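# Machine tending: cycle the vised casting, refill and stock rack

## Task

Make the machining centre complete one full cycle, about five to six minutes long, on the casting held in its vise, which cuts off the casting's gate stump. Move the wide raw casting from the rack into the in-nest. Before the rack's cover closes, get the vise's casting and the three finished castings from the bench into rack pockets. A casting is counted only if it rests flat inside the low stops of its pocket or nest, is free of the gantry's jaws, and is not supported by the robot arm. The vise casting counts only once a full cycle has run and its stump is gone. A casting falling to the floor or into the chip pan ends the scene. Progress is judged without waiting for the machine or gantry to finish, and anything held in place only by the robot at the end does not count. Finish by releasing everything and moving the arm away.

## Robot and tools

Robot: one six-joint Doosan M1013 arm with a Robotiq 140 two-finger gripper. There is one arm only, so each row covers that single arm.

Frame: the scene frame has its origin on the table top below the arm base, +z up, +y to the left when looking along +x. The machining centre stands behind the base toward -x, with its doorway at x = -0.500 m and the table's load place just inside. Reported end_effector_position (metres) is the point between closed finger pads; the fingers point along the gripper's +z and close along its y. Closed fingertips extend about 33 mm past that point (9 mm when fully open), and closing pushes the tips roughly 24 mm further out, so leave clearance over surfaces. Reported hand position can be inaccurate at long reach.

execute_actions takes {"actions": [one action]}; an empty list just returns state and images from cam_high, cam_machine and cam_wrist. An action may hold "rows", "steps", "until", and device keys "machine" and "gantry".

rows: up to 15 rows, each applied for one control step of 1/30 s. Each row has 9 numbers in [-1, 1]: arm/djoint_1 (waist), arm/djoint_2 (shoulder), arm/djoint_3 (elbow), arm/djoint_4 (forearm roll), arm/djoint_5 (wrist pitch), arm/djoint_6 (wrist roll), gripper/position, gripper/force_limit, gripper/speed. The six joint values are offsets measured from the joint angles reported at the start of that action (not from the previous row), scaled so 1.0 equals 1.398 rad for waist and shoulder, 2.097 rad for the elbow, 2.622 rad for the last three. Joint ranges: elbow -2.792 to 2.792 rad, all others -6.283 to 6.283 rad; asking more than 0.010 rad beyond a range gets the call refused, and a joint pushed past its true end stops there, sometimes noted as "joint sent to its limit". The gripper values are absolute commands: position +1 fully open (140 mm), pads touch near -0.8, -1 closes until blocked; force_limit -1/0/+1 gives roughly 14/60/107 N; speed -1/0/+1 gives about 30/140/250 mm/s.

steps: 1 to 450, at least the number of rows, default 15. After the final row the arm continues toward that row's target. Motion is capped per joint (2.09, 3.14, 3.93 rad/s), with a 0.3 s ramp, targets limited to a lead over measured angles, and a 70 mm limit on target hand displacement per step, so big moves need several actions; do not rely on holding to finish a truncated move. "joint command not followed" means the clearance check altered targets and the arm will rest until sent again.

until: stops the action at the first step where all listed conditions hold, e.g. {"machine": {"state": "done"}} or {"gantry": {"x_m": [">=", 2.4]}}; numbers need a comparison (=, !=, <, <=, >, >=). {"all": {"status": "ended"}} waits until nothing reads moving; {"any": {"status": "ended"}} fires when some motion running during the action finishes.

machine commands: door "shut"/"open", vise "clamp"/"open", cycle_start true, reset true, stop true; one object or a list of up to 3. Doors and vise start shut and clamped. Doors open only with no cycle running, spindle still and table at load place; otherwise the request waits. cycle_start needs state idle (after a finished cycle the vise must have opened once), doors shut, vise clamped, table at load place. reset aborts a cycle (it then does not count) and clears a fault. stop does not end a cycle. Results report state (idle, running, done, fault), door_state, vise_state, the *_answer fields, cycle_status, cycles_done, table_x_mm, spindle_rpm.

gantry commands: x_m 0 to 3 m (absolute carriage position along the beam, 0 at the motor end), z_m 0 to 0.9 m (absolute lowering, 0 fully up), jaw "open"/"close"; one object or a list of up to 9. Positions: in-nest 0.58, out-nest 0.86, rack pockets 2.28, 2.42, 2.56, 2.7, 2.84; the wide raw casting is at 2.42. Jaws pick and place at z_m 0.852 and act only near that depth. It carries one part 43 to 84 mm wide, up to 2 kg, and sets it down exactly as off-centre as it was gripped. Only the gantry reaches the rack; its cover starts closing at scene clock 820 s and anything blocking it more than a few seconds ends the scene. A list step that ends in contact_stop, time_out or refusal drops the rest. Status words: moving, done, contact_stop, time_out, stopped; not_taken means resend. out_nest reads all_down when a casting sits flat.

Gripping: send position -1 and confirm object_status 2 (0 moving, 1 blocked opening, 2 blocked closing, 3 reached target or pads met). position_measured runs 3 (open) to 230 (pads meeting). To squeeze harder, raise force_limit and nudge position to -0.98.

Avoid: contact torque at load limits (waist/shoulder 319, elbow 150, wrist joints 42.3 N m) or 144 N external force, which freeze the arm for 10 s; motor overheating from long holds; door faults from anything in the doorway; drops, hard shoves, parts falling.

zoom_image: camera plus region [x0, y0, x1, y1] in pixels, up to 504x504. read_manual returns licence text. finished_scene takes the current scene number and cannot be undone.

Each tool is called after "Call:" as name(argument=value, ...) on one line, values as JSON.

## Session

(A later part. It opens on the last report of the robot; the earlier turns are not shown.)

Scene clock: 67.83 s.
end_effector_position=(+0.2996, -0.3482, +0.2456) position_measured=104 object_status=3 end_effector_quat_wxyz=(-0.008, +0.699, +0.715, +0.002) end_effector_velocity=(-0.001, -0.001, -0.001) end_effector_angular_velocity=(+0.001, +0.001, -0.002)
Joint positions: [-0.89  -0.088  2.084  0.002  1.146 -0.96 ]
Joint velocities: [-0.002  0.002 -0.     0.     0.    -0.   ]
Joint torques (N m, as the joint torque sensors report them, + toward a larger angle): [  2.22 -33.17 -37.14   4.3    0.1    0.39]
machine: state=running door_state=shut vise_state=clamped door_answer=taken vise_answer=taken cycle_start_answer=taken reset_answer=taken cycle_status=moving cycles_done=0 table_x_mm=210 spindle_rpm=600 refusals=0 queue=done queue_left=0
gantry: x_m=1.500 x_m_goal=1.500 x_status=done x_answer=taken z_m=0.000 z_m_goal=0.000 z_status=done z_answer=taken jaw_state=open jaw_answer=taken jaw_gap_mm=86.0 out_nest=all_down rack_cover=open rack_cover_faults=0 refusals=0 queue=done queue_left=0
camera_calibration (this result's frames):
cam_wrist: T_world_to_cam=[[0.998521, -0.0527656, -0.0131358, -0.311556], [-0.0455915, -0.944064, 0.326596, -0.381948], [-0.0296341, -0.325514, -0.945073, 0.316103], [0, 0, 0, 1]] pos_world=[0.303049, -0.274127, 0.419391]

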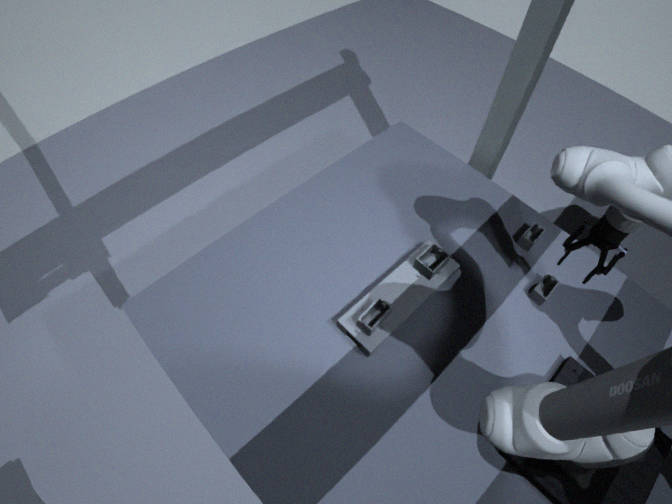

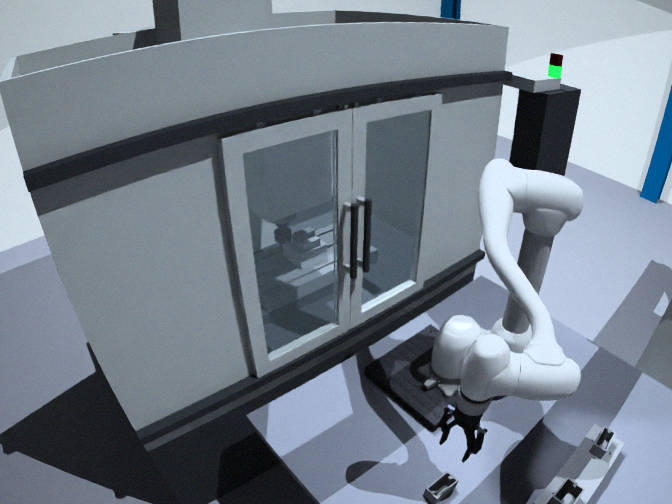

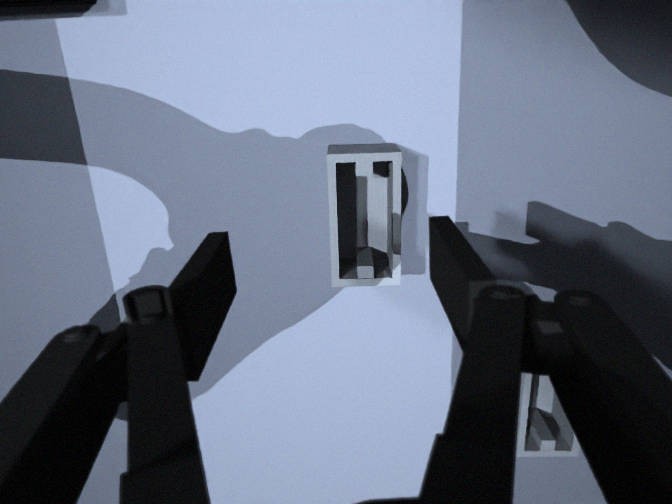

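Call:
execute_actions(actions=[{"gantry":[{"x_m":0.86},{"z_m":0.852},{"jaw":"close"},{"z_m":0},{"x_m":2.28},{"z_m":0.852},{"jaw":"open"},{"z_m":0},{"x_m":1.5}],"rows":[[-0.009,0.205,0.07,0,-0.166,-0.005,0.2,0,0]],"steps":35}])

Scene clock: 78.43 s.
end_effector_position=(+0.3125, -0.3767, +0.0428) position_measured=104 object_status=3 end_effector_quat_wxyz=(-0.007, +0.699, +0.715, +0.001) end_effector_velocity=(-0.001, +0.000, -0.000) end_effector_angular_velocity=(+0.001, +0.001, -0.001)
Joint positions: [-0.902  0.199  2.231  0.002  0.711 -0.973]
Joint velocities: [-0.001  0.001  0.    -0.     0.     0.   ]
Joint torques (N m, as the joint torque sensors report them, + toward a larger angle): [  2.92 -45.4  -26.14   3.31  -0.15   0.49]
machine: state=running door_state=shut vise_state=clamped door_answer=taken vise_answer=taken cycle_start_answer=taken reset_answer=taken cycle_status=moving cycles_done=0 table_x_mm=126 spindle_rpm=600 refusals=0 queue=done queue_left=0
gantry: x_m=0.861 x_m_goal=0.860 x_status=done x_answer=taken z_m=0.000 z_m_goal=0.000 z_status=done z_answer=taken jaw_state=open jaw_answer=taken jaw_gap_mm=86.0 out_nest=all_down rack_cover=open rack_cover_faults=0 refusals=0 queue=running queue_left=8
camera_calibration (this result's frames):
cam_wrist: T_world_to_cam=[[0.998526, -0.0528538, -0.0123558, -0.3287], [-0.0458804, -0.943501, 0.328179, -0.341718], [-0.0290032, -0.327128, -0.944535, 0.114686], [0, 0, 0, 1]] pos_world=[0.315863, -0.302267, 0.216408]

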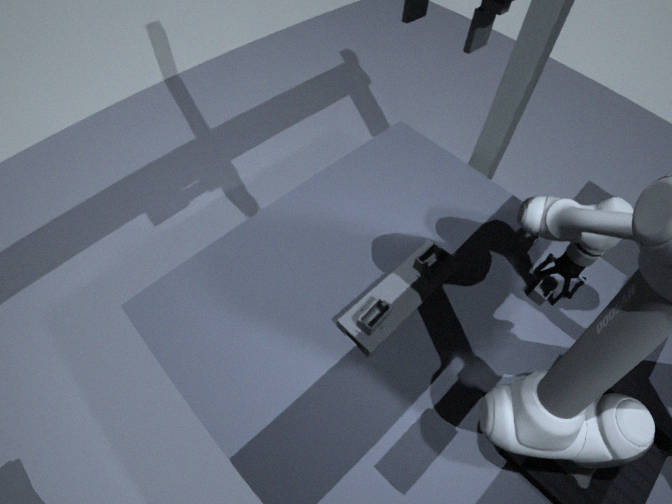

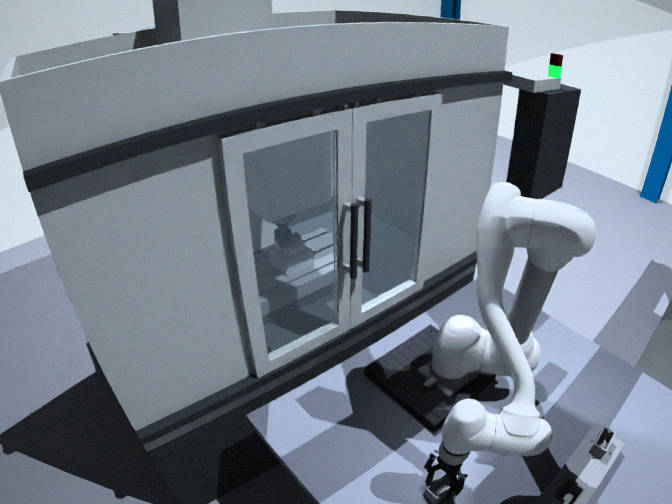

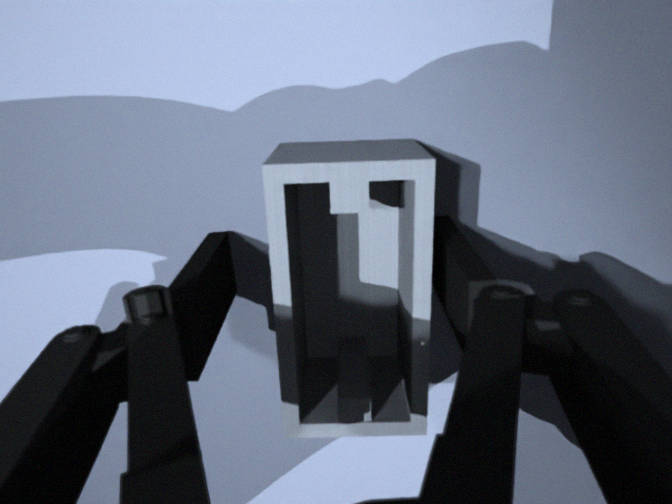

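Call:
execute_actions(actions=[{"rows":[[0,-0.015,0,0,0.008,0,0.2,0.3,0],[0,-0.015,0,0,0.008,0,0.2,0.3,0],[0,-0.015,0,0,0.008,0,0.2,0.3,0],[0,-0.015,0,0,0.008,0,0.2,0.3,0],[0,-0.015,0,0,0.008,0,0.2,0.3,0],[0,-0.015,0,0,0.008,0,0.2,0.3,0],[0,-0.015,0,0,0.008,0,0.2,0.3,0],[0,-0.015,0,0,0.008,0,0.2,0.3,0],[0,-0.015,0,0,0.008,0,-1,0.3,0]],"steps":30}])

Call:
execute_actions(actions=[{"rows":[[0,-0.19,-0.07,0,0.158,0,-1,0.3,0]],"steps":100,"until":{"gantry":{"x_m":[">",1.2],"z_m":["<",0.05]}}}])

Scene clock: 86.13 s.
end_effector_position=(+0.3103, -0.3736, +0.0531) position_measured=156 object_status=2 end_effector_quat_wxyz=(-0.007, +0.699, +0.715, +0.001) end_effector_velocity=(+0.000, +0.000, -0.000) end_effector_angular_velocity=(+0.000, -0.000, +0.001)
Joint positions: [-0.902  0.178  2.231  0.002  0.732 -0.973]
Joint velocities: [ 0.001  0.    -0.     0.    -0.    -0.   ]
Joint torques (N m, as the joint torque sensors report them, + toward a larger angle): [ -0.51 -35.   -22.23   2.57  -1.54   0.1 ]
machine: state=running door_state=shut vise_state=clamped door_answer=taken vise_answer=taken cycle_start_answer=taken reset_answer=taken cycle_status=moving cycles_done=0 table_x_mm=66 spindle_rpm=600 refusals=0 queue=done queue_left=0
gantry: x_m=2.280 x_m_goal=2.280 x_status=done x_answer=taken z_m=0.811 z_m_goal=0.000 z_status=moving z_answer=taken jaw_state=open jaw_answer=taken jaw_gap_mm=86.0 out_nest=all_up rack_cover=open rack_cover_faults=0 refusals=0 queue=running queue_left=1
camera_calibration (this result's frames):
cam_wrist: T_world_to_cam=[[0.99853, -0.0528057, -0.012243, -0.32624], [-0.045869, -0.943469, 0.328271, -0.342305], [-0.0288855, -0.327227, -0.944504, 0.125295], [0, 0, 0, 1]] pos_world=[0.313679, -0.299182, 0.226716]

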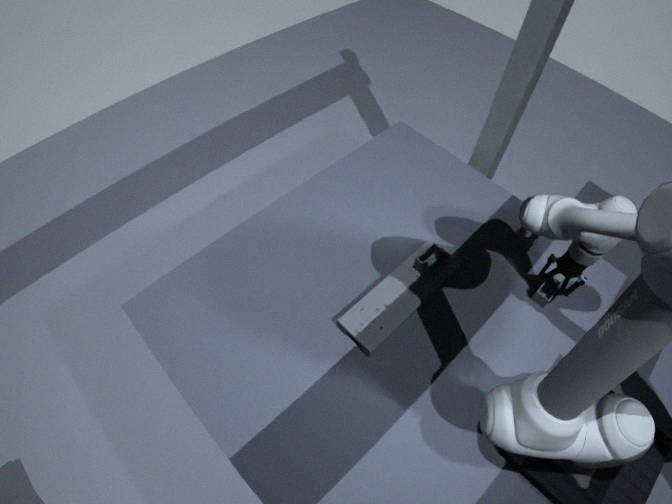

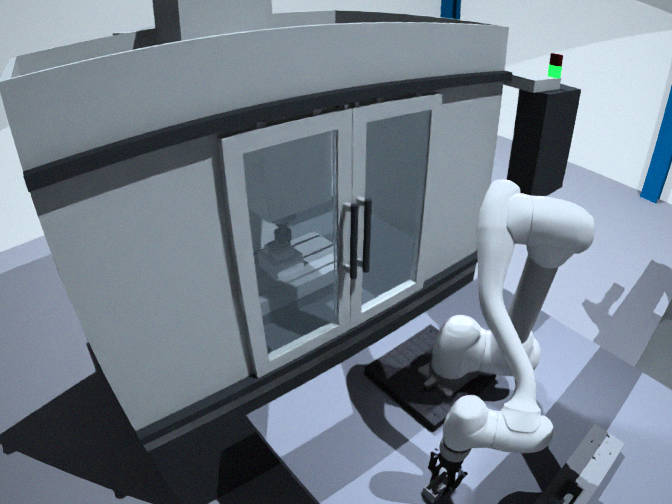

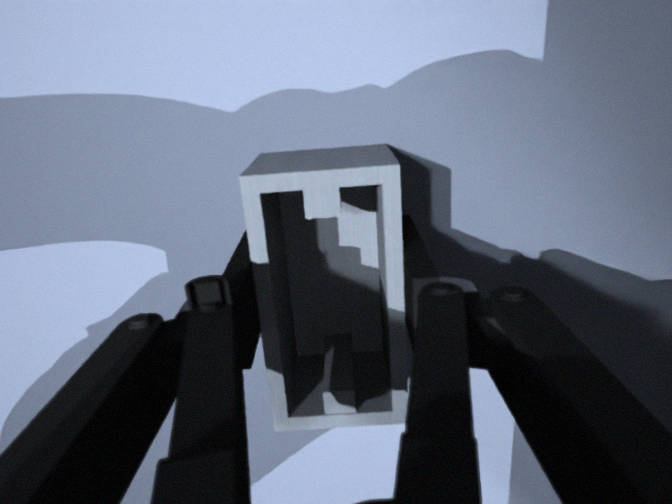

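Scene clock: 87.00 s.
end_effector_position=(+0.2952, -0.3519, +0.2456) position_measured=156 object_status=2 end_effector_quat_wxyz=(-0.008, +0.699, +0.715, +0.002) end_effector_velocity=(-0.000, -0.000, +0.000) end_effector_angular_velocity=(-0.000, -0.000, -0.001)
Joint positions: [-0.902 -0.088  2.084  0.002  1.146 -0.973]
Joint velocities: [-0.001 -0.    -0.    -0.     0.001 -0.   ]
Joint torques (N m, as the joint torque sensors report them, + toward a larger angle): [  1.33 -31.66 -37.86   4.31  -0.09   0.22]
machine: state=running door_state=shut vise_state=clamped door_answer=taken vise_answer=taken cycle_start_answer=taken reset_answer=taken cycle_status=moving cycles_done=0 table_x_mm=59 spindle_rpm=600 refusals=0 queue=done queue_left=0
gantry: x_m=2.280 x_m_goal=2.280 x_status=done x_answer=taken z_m=0.039 z_m_goal=0.000 z_status=moving z_answer=taken jaw_state=open jaw_answer=taken jaw_gap_mm=86.0 out_nest=all_up rack_cover=open rack_cover_faults=0 refusals=0 queue=running queue_left=1
camera_calibration (this result's frames):
cam_wrist: T_world_to_cam=[[0.998548, -0.0522477, -0.0131081, -0.3072], [-0.0451105, -0.944083, 0.326606, -0.385794], [-0.0294395, -0.325541, -0.94507, 0.314701], [0, 0, 0, 1]] pos_world=[0.298616, -0.277825, 0.41939]

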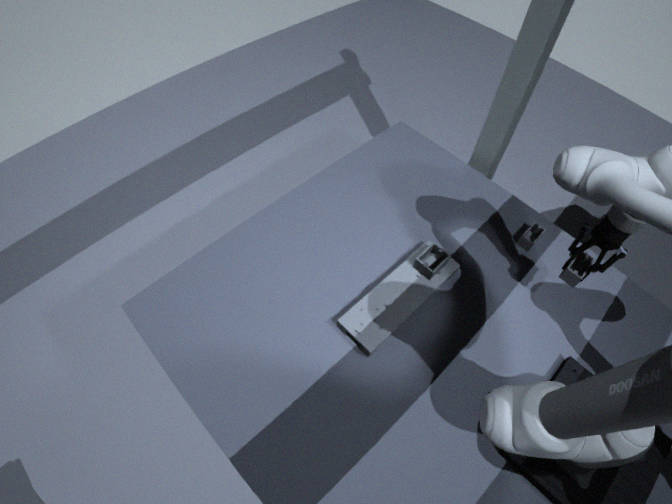

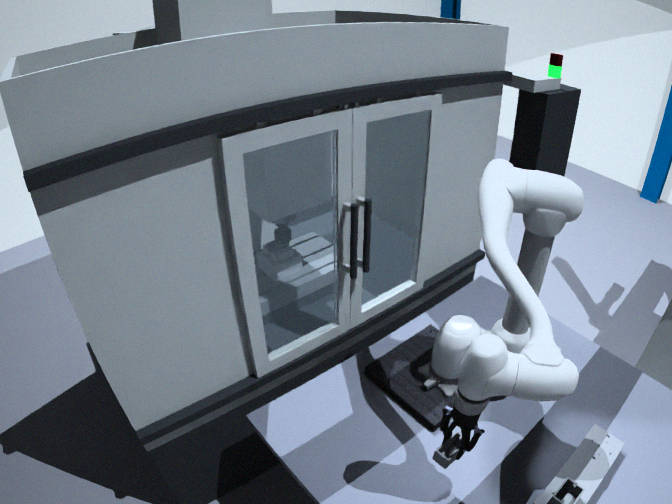

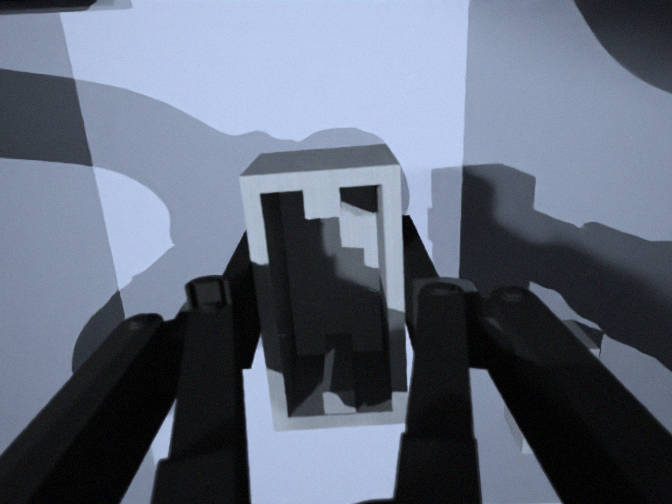

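Call:
execute_actions(actions=[{"rows":[[0.801,0.261,-0.15,0,-0.019,0.4275,-1,0.3,0]],"steps":55}])

Call:
execute_actions(actions=[{"rows":[[0,0.054,0.037,0,-0.059,0,-1,0.3,0]],"steps":30}])

Call:
execute_actions(actions=[{"rows":[[0,0,0,0,0,0,0.2,0.3,0]],"steps":20}])

Scene clock: 94.37 s.
end_effector_position=(+0.6523, +0.1454, +0.2017) position_measured=156 object_status=2 end_effector_quat_wxyz=(-0.009, +0.699, +0.715, +0.001) end_effector_velocity=(-0.000, +0.000, -0.001) end_effector_angular_velocity=(-0.000, +0.001, +0.001)
Joint positions: [0.217 0.277 1.769 0.002 1.096 0.148]
Joint velocities: [ 0.001  0.001  0.    -0.    -0.    -0.   ]
Joint torques (N m, as the joint torque sensors report them, + toward a larger angle): [  4.68 -65.35 -37.31   4.08   0.49   0.04]
machine: state=running door_state=shut vise_state=clamped door_answer=taken vise_answer=taken cycle_start_answer=taken reset_answer=taken cycle_status=moving cycles_done=0 table_x_mm=3 spindle_rpm=600 refusals=0 queue=done queue_left=0
gantry: x_m=1.500 x_m_goal=1.500 x_status=done x_answer=taken z_m=0.000 z_m_goal=0.000 z_status=done z_answer=taken jaw_state=open jaw_answer=taken jaw_gap_mm=86.0 out_nest=all_up rack_cover=open rack_cover_faults=0 refusals=0 queue=done queue_left=0
camera_calibration (this result's frames):
cam_wrist: T_world_to_cam=[[0.998466, -0.0531904, -0.015351, -0.637733], [-0.0452677, -0.944038, 0.326716, 0.11428], [-0.0318701, -0.32552, -0.944998, 0.447133], [0, 0, 0, 1]] pos_world=[0.656178, 0.219514, 0.375413]

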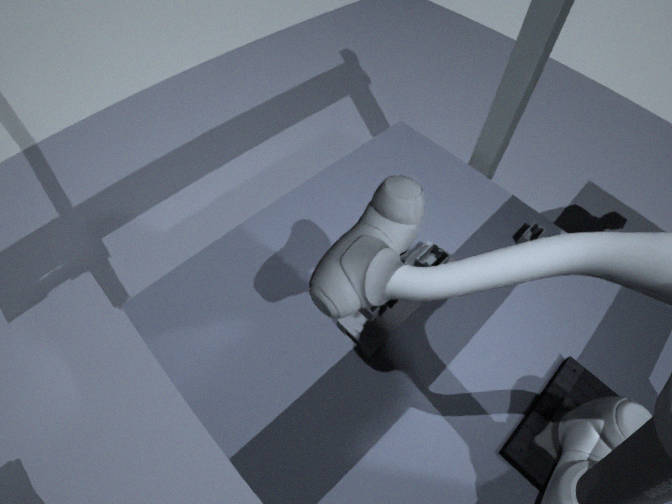

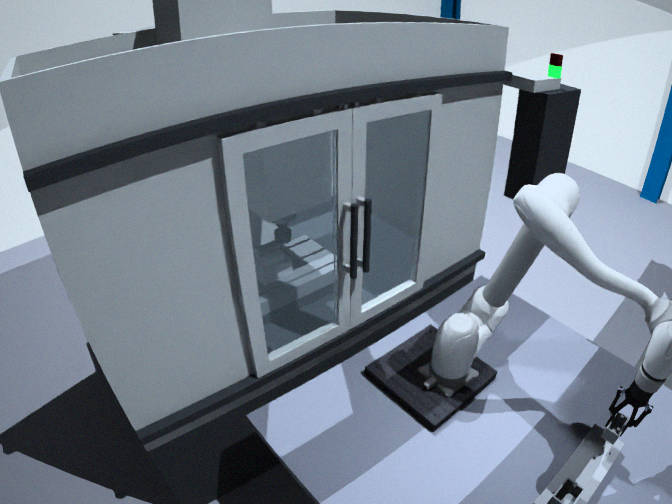

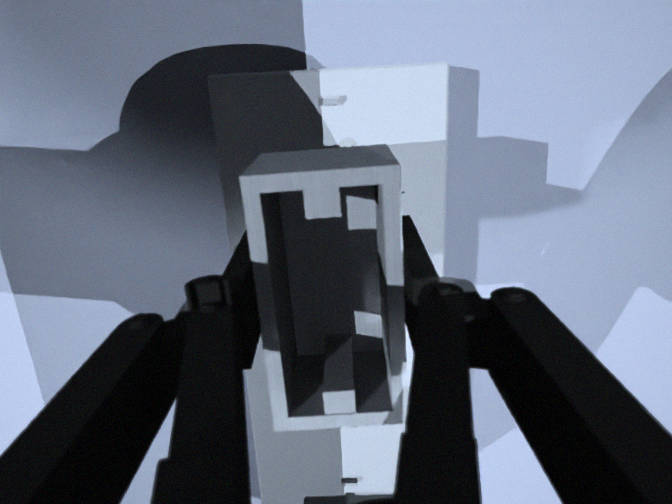

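Scene clock: 95.37 s.
end_effector_position=(+0.6516, +0.1465, +0.1144) position_measured=156 object_status=2 end_effector_quat_wxyz=(-0.008, +0.699, +0.715, +0.002) end_effector_velocity=(-0.000, +0.000, +0.000) end_effector_angular_velocity=(+0.000, -0.001, -0.000)
Joint positions: [0.217 0.353 1.847 0.002 0.941 0.148]
Joint velocities: [ 0.    -0.001  0.    -0.     0.     0.   ]
Joint torques (N m, as the joint torque sensors report them, + toward a larger angle): [  2.28 -72.01 -33.26   3.77   0.43  -0.1 ]
machine: state=running door_state=shut vise_state=clamped door_answer=taken vise_answer=taken cycle_start_answer=taken reset_answer=taken cycle_status=moving cycles_done=0 table_x_mm=11 spindle_rpm=600 refusals=0 queue=done queue_left=0
gantry: x_m=1.500 x_m_goal=1.500 x_status=done x_answer=taken z_m=0.000 z_m_goal=0.000 z_status=done z_answer=taken jaw_state=open jaw_answer=taken jaw_gap_mm=86.0 out_nest=all_up rack_cover=open rack_cover_faults=0 refusals=0 queue=done queue_left=0
camera_calibration (this result's frames):
cam_wrist: T_world_to_cam=[[0.998477, -0.0534342, -0.0137327, -0.638476], [-0.046032, -0.944072, 0.326511, 0.144295], [-0.0304115, -0.325381, -0.945094, 0.364063], [0, 0, 0, 1]] pos_world=[0.655218, 0.220568, 0.288191]

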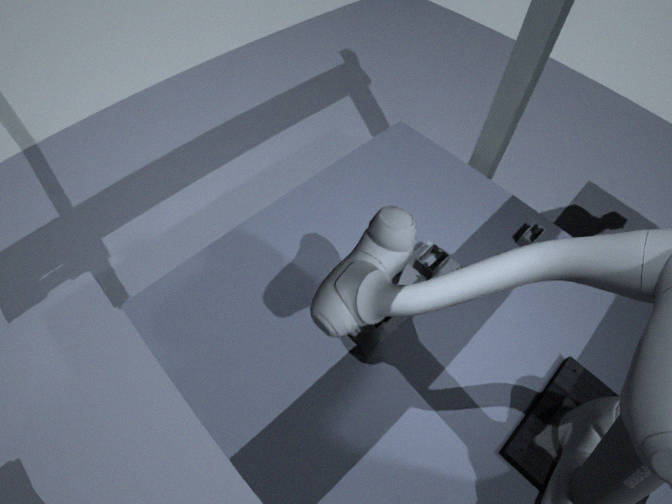

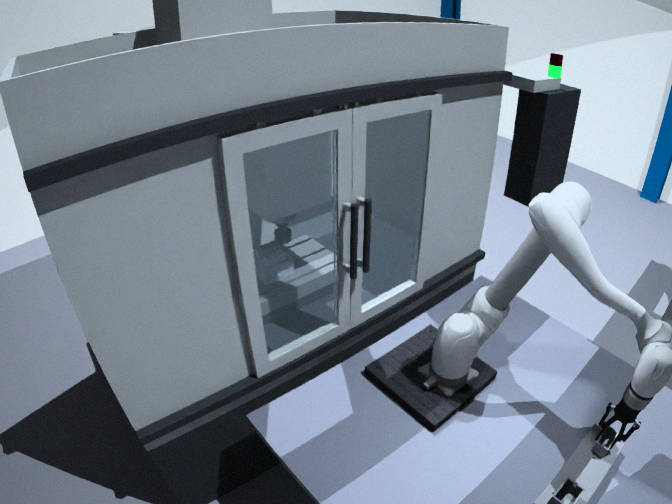

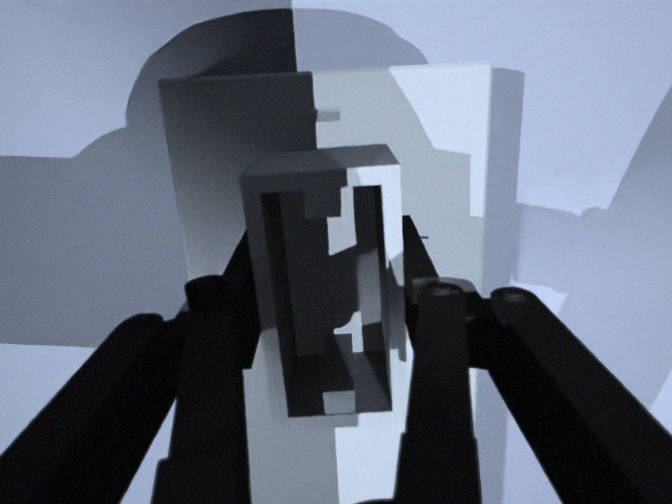

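Scene clock: 96.03 s.
end_effector_position=(+0.6516, +0.1465, +0.1144) position_measured=104 object_status=3 end_effector_quat_wxyz=(-0.008, +0.699, +0.715, +0.002) end_effector_velocity=(-0.000, +0.000, -0.000) end_effector_angular_velocity=(-0.000, +0.001, +0.001)
Joint positions: [0.217 0.353 1.847 0.002 0.941 0.148]
Joint velocities: [ 0.     0.001 -0.     0.     0.    -0.   ]
Joint torques (N m, as the joint torque sensors report them, + toward a larger angle): [  4.02 -72.52 -32.17   3.75   0.23  -0.06]
machine: state=running door_state=shut vise_state=clamped door_answer=taken vise_answer=taken cycle_start_answer=taken reset_answer=taken cycle_status=moving cycles_done=0 table_x_mm=16 spindle_rpm=600 refusals=0 queue=done queue_left=0
gantry: x_m=1.500 x_m_goal=1.500 x_status=done x_answer=taken z_m=0.000 z_m_goal=0.000 z_status=done z_answer=taken jaw_state=open jaw_answer=taken jaw_gap_mm=86.0 out_nest=all_down rack_cover=open rack_cover_faults=0 refusals=0 queue=done queue_left=0
camera_calibration (this result's frames):
cam_wrist: T_world_to_cam=[[0.998477, -0.0534363, -0.0137177, -0.638483], [-0.0460389, -0.944073, 0.326508, 0.1443], [-0.0303979, -0.325379, -0.945095, 0.364053], [0, 0, 0, 1]] pos_world=[0.655221, 0.220567, 0.288191]

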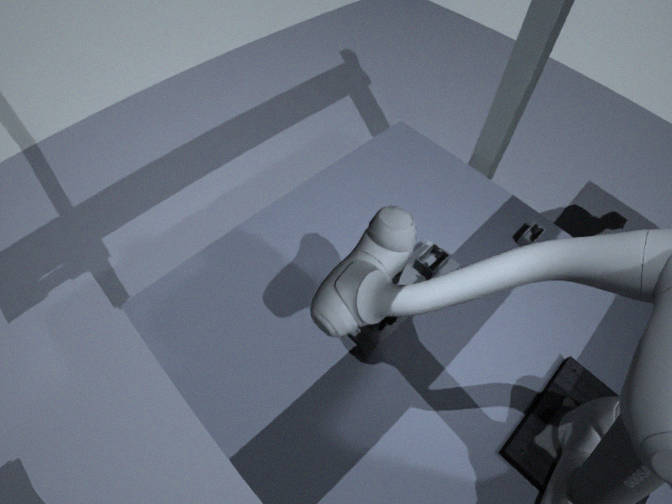

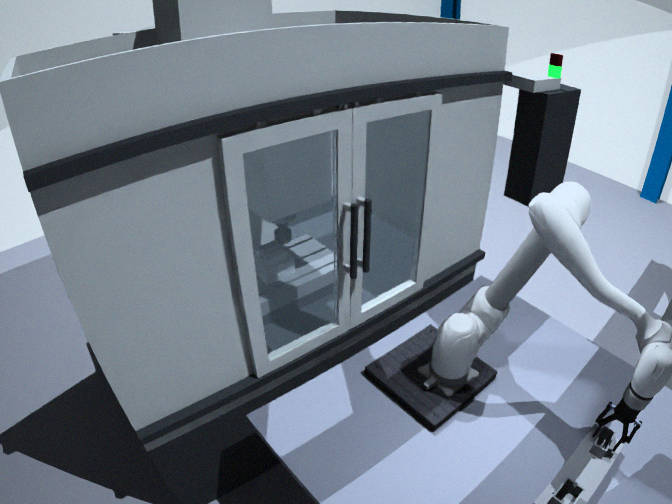

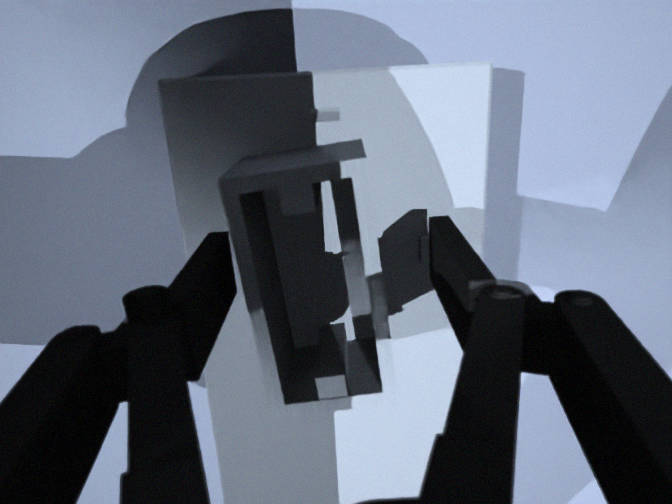

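Call:
execute_actions(actions=[{"rows":[[0,-0.17,0,0,0.09,0,0.2,0,0]],"steps":25}])

Call:
execute_actions(actions=[{"rows":[[-0.763,0.107,-0.073,0,0.002,-0.407,0.2,0,0]],"steps":55}])

Scene clock: 105.03 s.
end_effector_position=(+0.5765, +0.1315, +0.2648) position_measured=104 object_status=3 end_effector_quat_wxyz=(-0.008, +0.699, +0.715, +0.002) end_effector_velocity=(-0.000, +0.000, +0.000) end_effector_angular_velocity=(-0.000, -0.001, +0.000)
Joint positions: [0.217 0.115 1.847 0.002 1.177 0.148]
Joint velocities: [ 0.    -0.001  0.    -0.    -0.     0.   ]
Joint torques (N m, as the joint torque sensors report them, + toward a larger angle): [ -0.42 -48.75 -39.37   4.29   0.32  -0.21]
machine: state=running door_state=shut vise_state=clamped door_answer=taken vise_answer=taken cycle_start_answer=taken reset_answer=taken cycle_status=moving cycles_done=0 table_x_mm=87 spindle_rpm=600 refusals=0 queue=done queue_left=0
gantry: x_m=1.500 x_m_goal=1.500 x_status=done x_answer=taken z_m=0.000 z_m_goal=0.000 z_status=done z_answer=taken jaw_state=open jaw_answer=taken jaw_gap_mm=86.0 out_nest=all_down rack_cover=open rack_cover_faults=0 refusals=0 queue=done queue_left=0
camera_calibration (this result's frames):
cam_wrist: T_world_to_cam=[[0.998516, -0.0531075, -0.0120751, -0.562758], [-0.0462792, -0.944247, 0.325969, 0.0779204], [-0.0287133, -0.324927, -0.945303, 0.497992], [0, 0, 0, 1]] pos_world=[0.579828, 0.2055, 0.438558]

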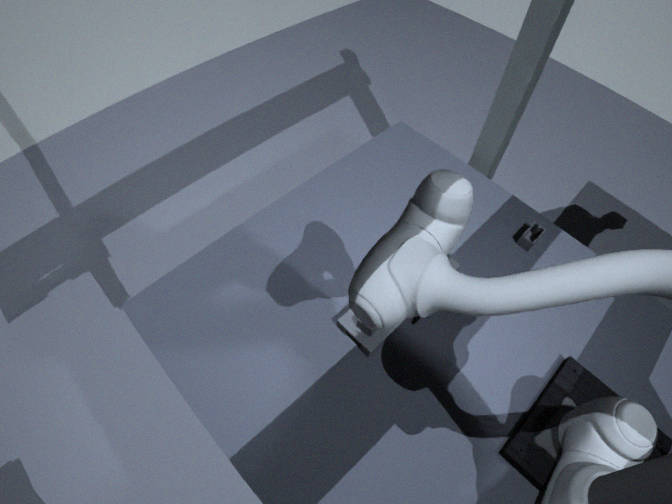

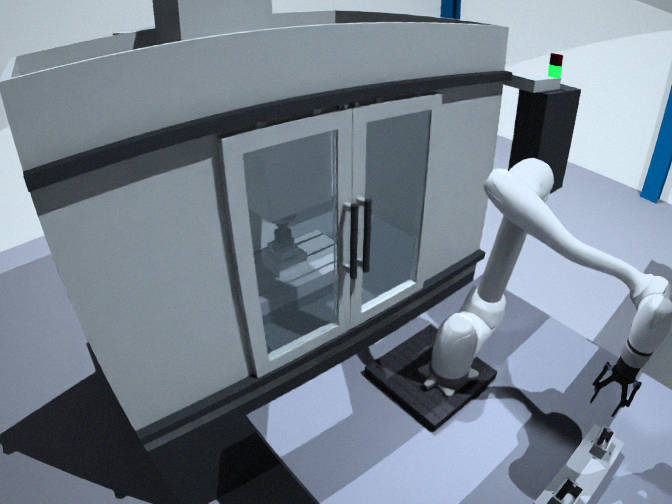

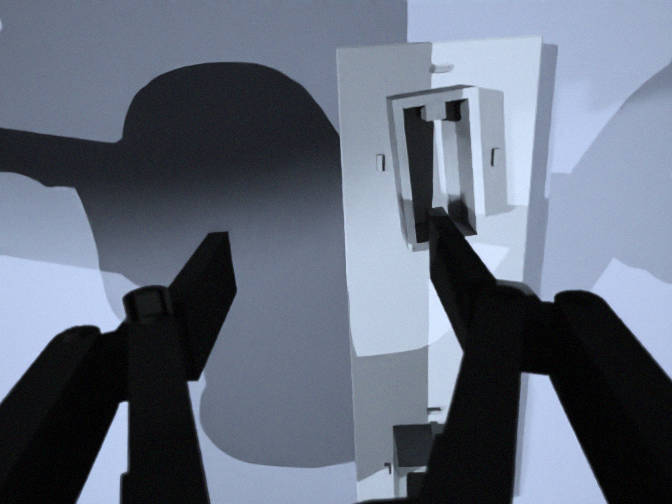

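Scene clock: 106.87 s.
end_effector_position=(+0.4539, -0.5117, +0.2422) position_measured=104 object_status=3 end_effector_quat_wxyz=(-0.008, +0.699, +0.715, +0.002) end_effector_velocity=(-0.000, -0.000, +0.000) end_effector_angular_velocity=(-0.001, -0.000, -0.001)
Joint positions: [-0.849  0.265  1.694  0.002  1.182 -0.919]
Joint velocities: [-0.001 -0.    -0.    -0.     0.     0.   ]
Joint torques (N m, as the joint torque sensors report them, + toward a larger angle): [ -0.2  -62.95 -38.75   4.03   0.15   0.07]
machine: state=running door_state=shut vise_state=clamped door_answer=taken vise_answer=taken cycle_start_answer=taken reset_answer=taken cycle_status=moving cycles_done=0 table_x_mm=101 spindle_rpm=600 refusals=0 queue=done queue_left=0
gantry: x_m=1.500 x_m_goal=1.500 x_status=done x_answer=taken z_m=0.000 z_m_goal=0.000 z_status=done z_answer=taken jaw_state=open jaw_answer=taken jaw_gap_mm=86.0 out_nest=all_down rack_cover=open rack_cover_faults=0 refusals=0 queue=done queue_left=0
camera_calibration (this result's frames):
cam_wrist: T_world_to_cam=[[0.998526, -0.0528332, -0.0124544, -0.474543], [-0.0458551, -0.943801, 0.327317, -0.528081], [-0.0290477, -0.326263, -0.944833, 0.263512], [0, 0, 0, 1]] pos_world=[0.457282, -0.437501, 0.415914]

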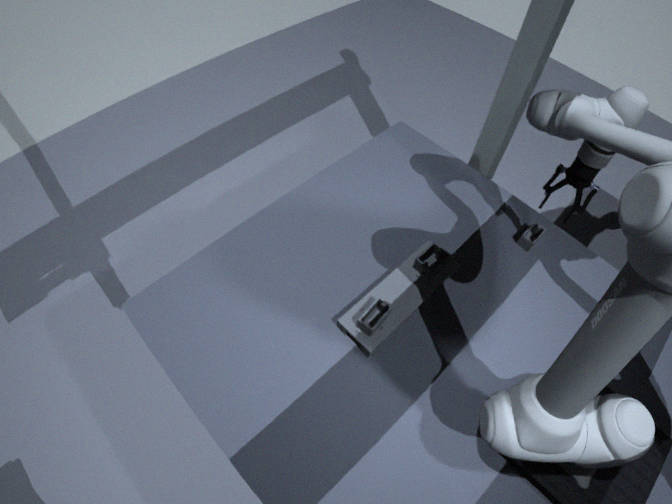

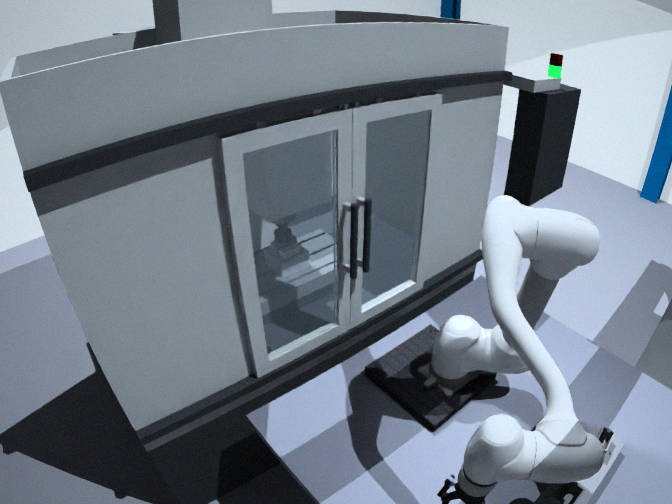

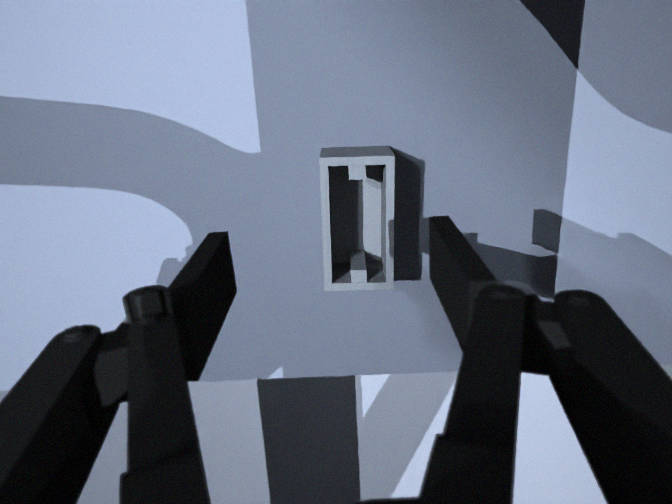

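Call:
execute_actions(actions=[{"gantry":[{"x_m":0.86},{"z_m":0.852},{"jaw":"close"},{"z_m":0},{"x_m":2.42},{"z_m":0.852},{"jaw":"open"},{"z_m":0},{"x_m":1.5}],"rows":[[-0.012,0.142,0.047,0,-0.114,-0.006,0.2,0,0]],"steps":35}])

Scene clock: 114.97 s.
end_effector_position=(+0.4622, -0.5414, +0.0557) position_measured=104 object_status=3 end_effector_quat_wxyz=(-0.007, +0.700, +0.714, +0.001) end_effector_velocity=(-0.000, +0.000, -0.000) end_effector_angular_velocity=(+0.000, +0.000, -0.001)
Joint positions: [-0.866  0.463  1.792  0.002  0.884 -0.935]
Joint velocities: [ 0.     0.     0.    -0.     0.     0.001]
Joint torques (N m, as the joint torque sensors report them, + toward a larger angle): [  2.55 -76.12 -31.54   3.44  -0.27   0.14]
machine: state=running door_state=shut vise_state=clamped door_answer=taken vise_answer=taken cycle_start_answer=taken reset_answer=taken cycle_status=moving cycles_done=0 table_x_mm=165 spindle_rpm=600 refusals=0 queue=done queue_left=0
gantry: x_m=0.861 x_m_goal=0.860 x_status=done x_answer=taken z_m=0.000 z_m_goal=0.000 z_status=done z_answer=taken jaw_state=open jaw_answer=taken jaw_gap_mm=86.0 out_nest=all_down rack_cover=open rack_cover_faults=0 refusals=0 queue=running queue_left=8
camera_calibration (this result's frames):
cam_wrist: T_world_to_cam=[[0.998456, -0.054337, -0.0115346, -0.487563], [-0.0475332, -0.943221, 0.328749, -0.493629], [-0.0287429, -0.327693, -0.944347, 0.07695], [0, 0, 0, 1]] pos_world=[0.465558, -0.466878, 0.229324]

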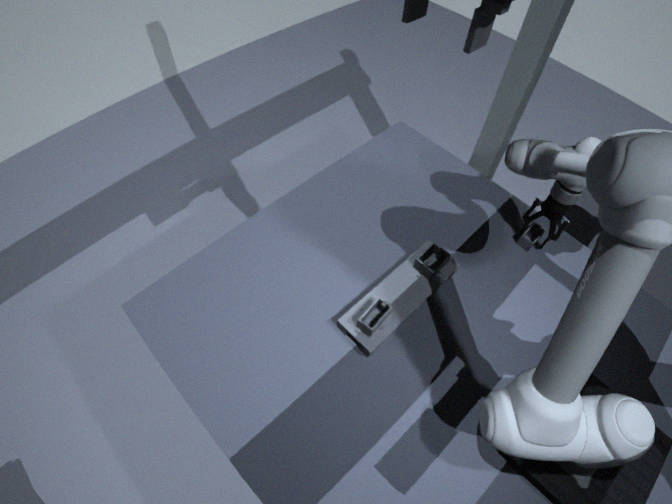

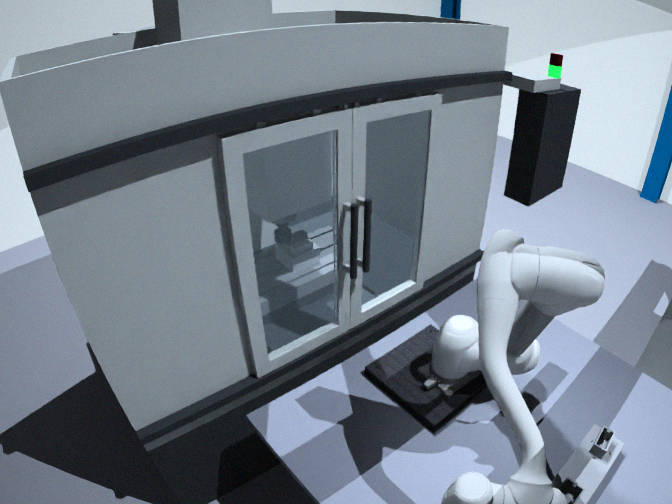

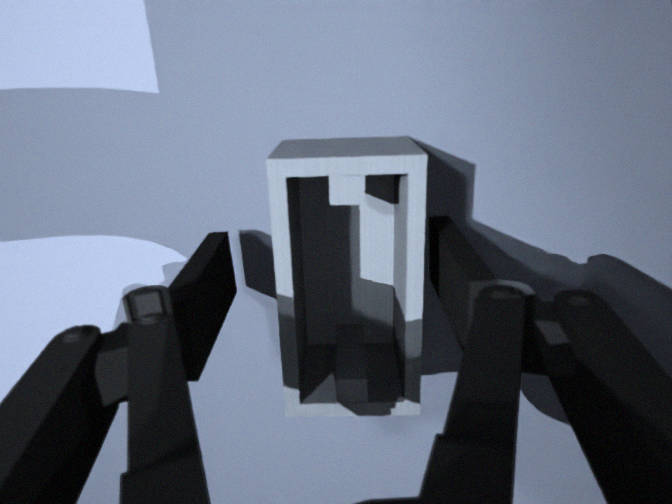

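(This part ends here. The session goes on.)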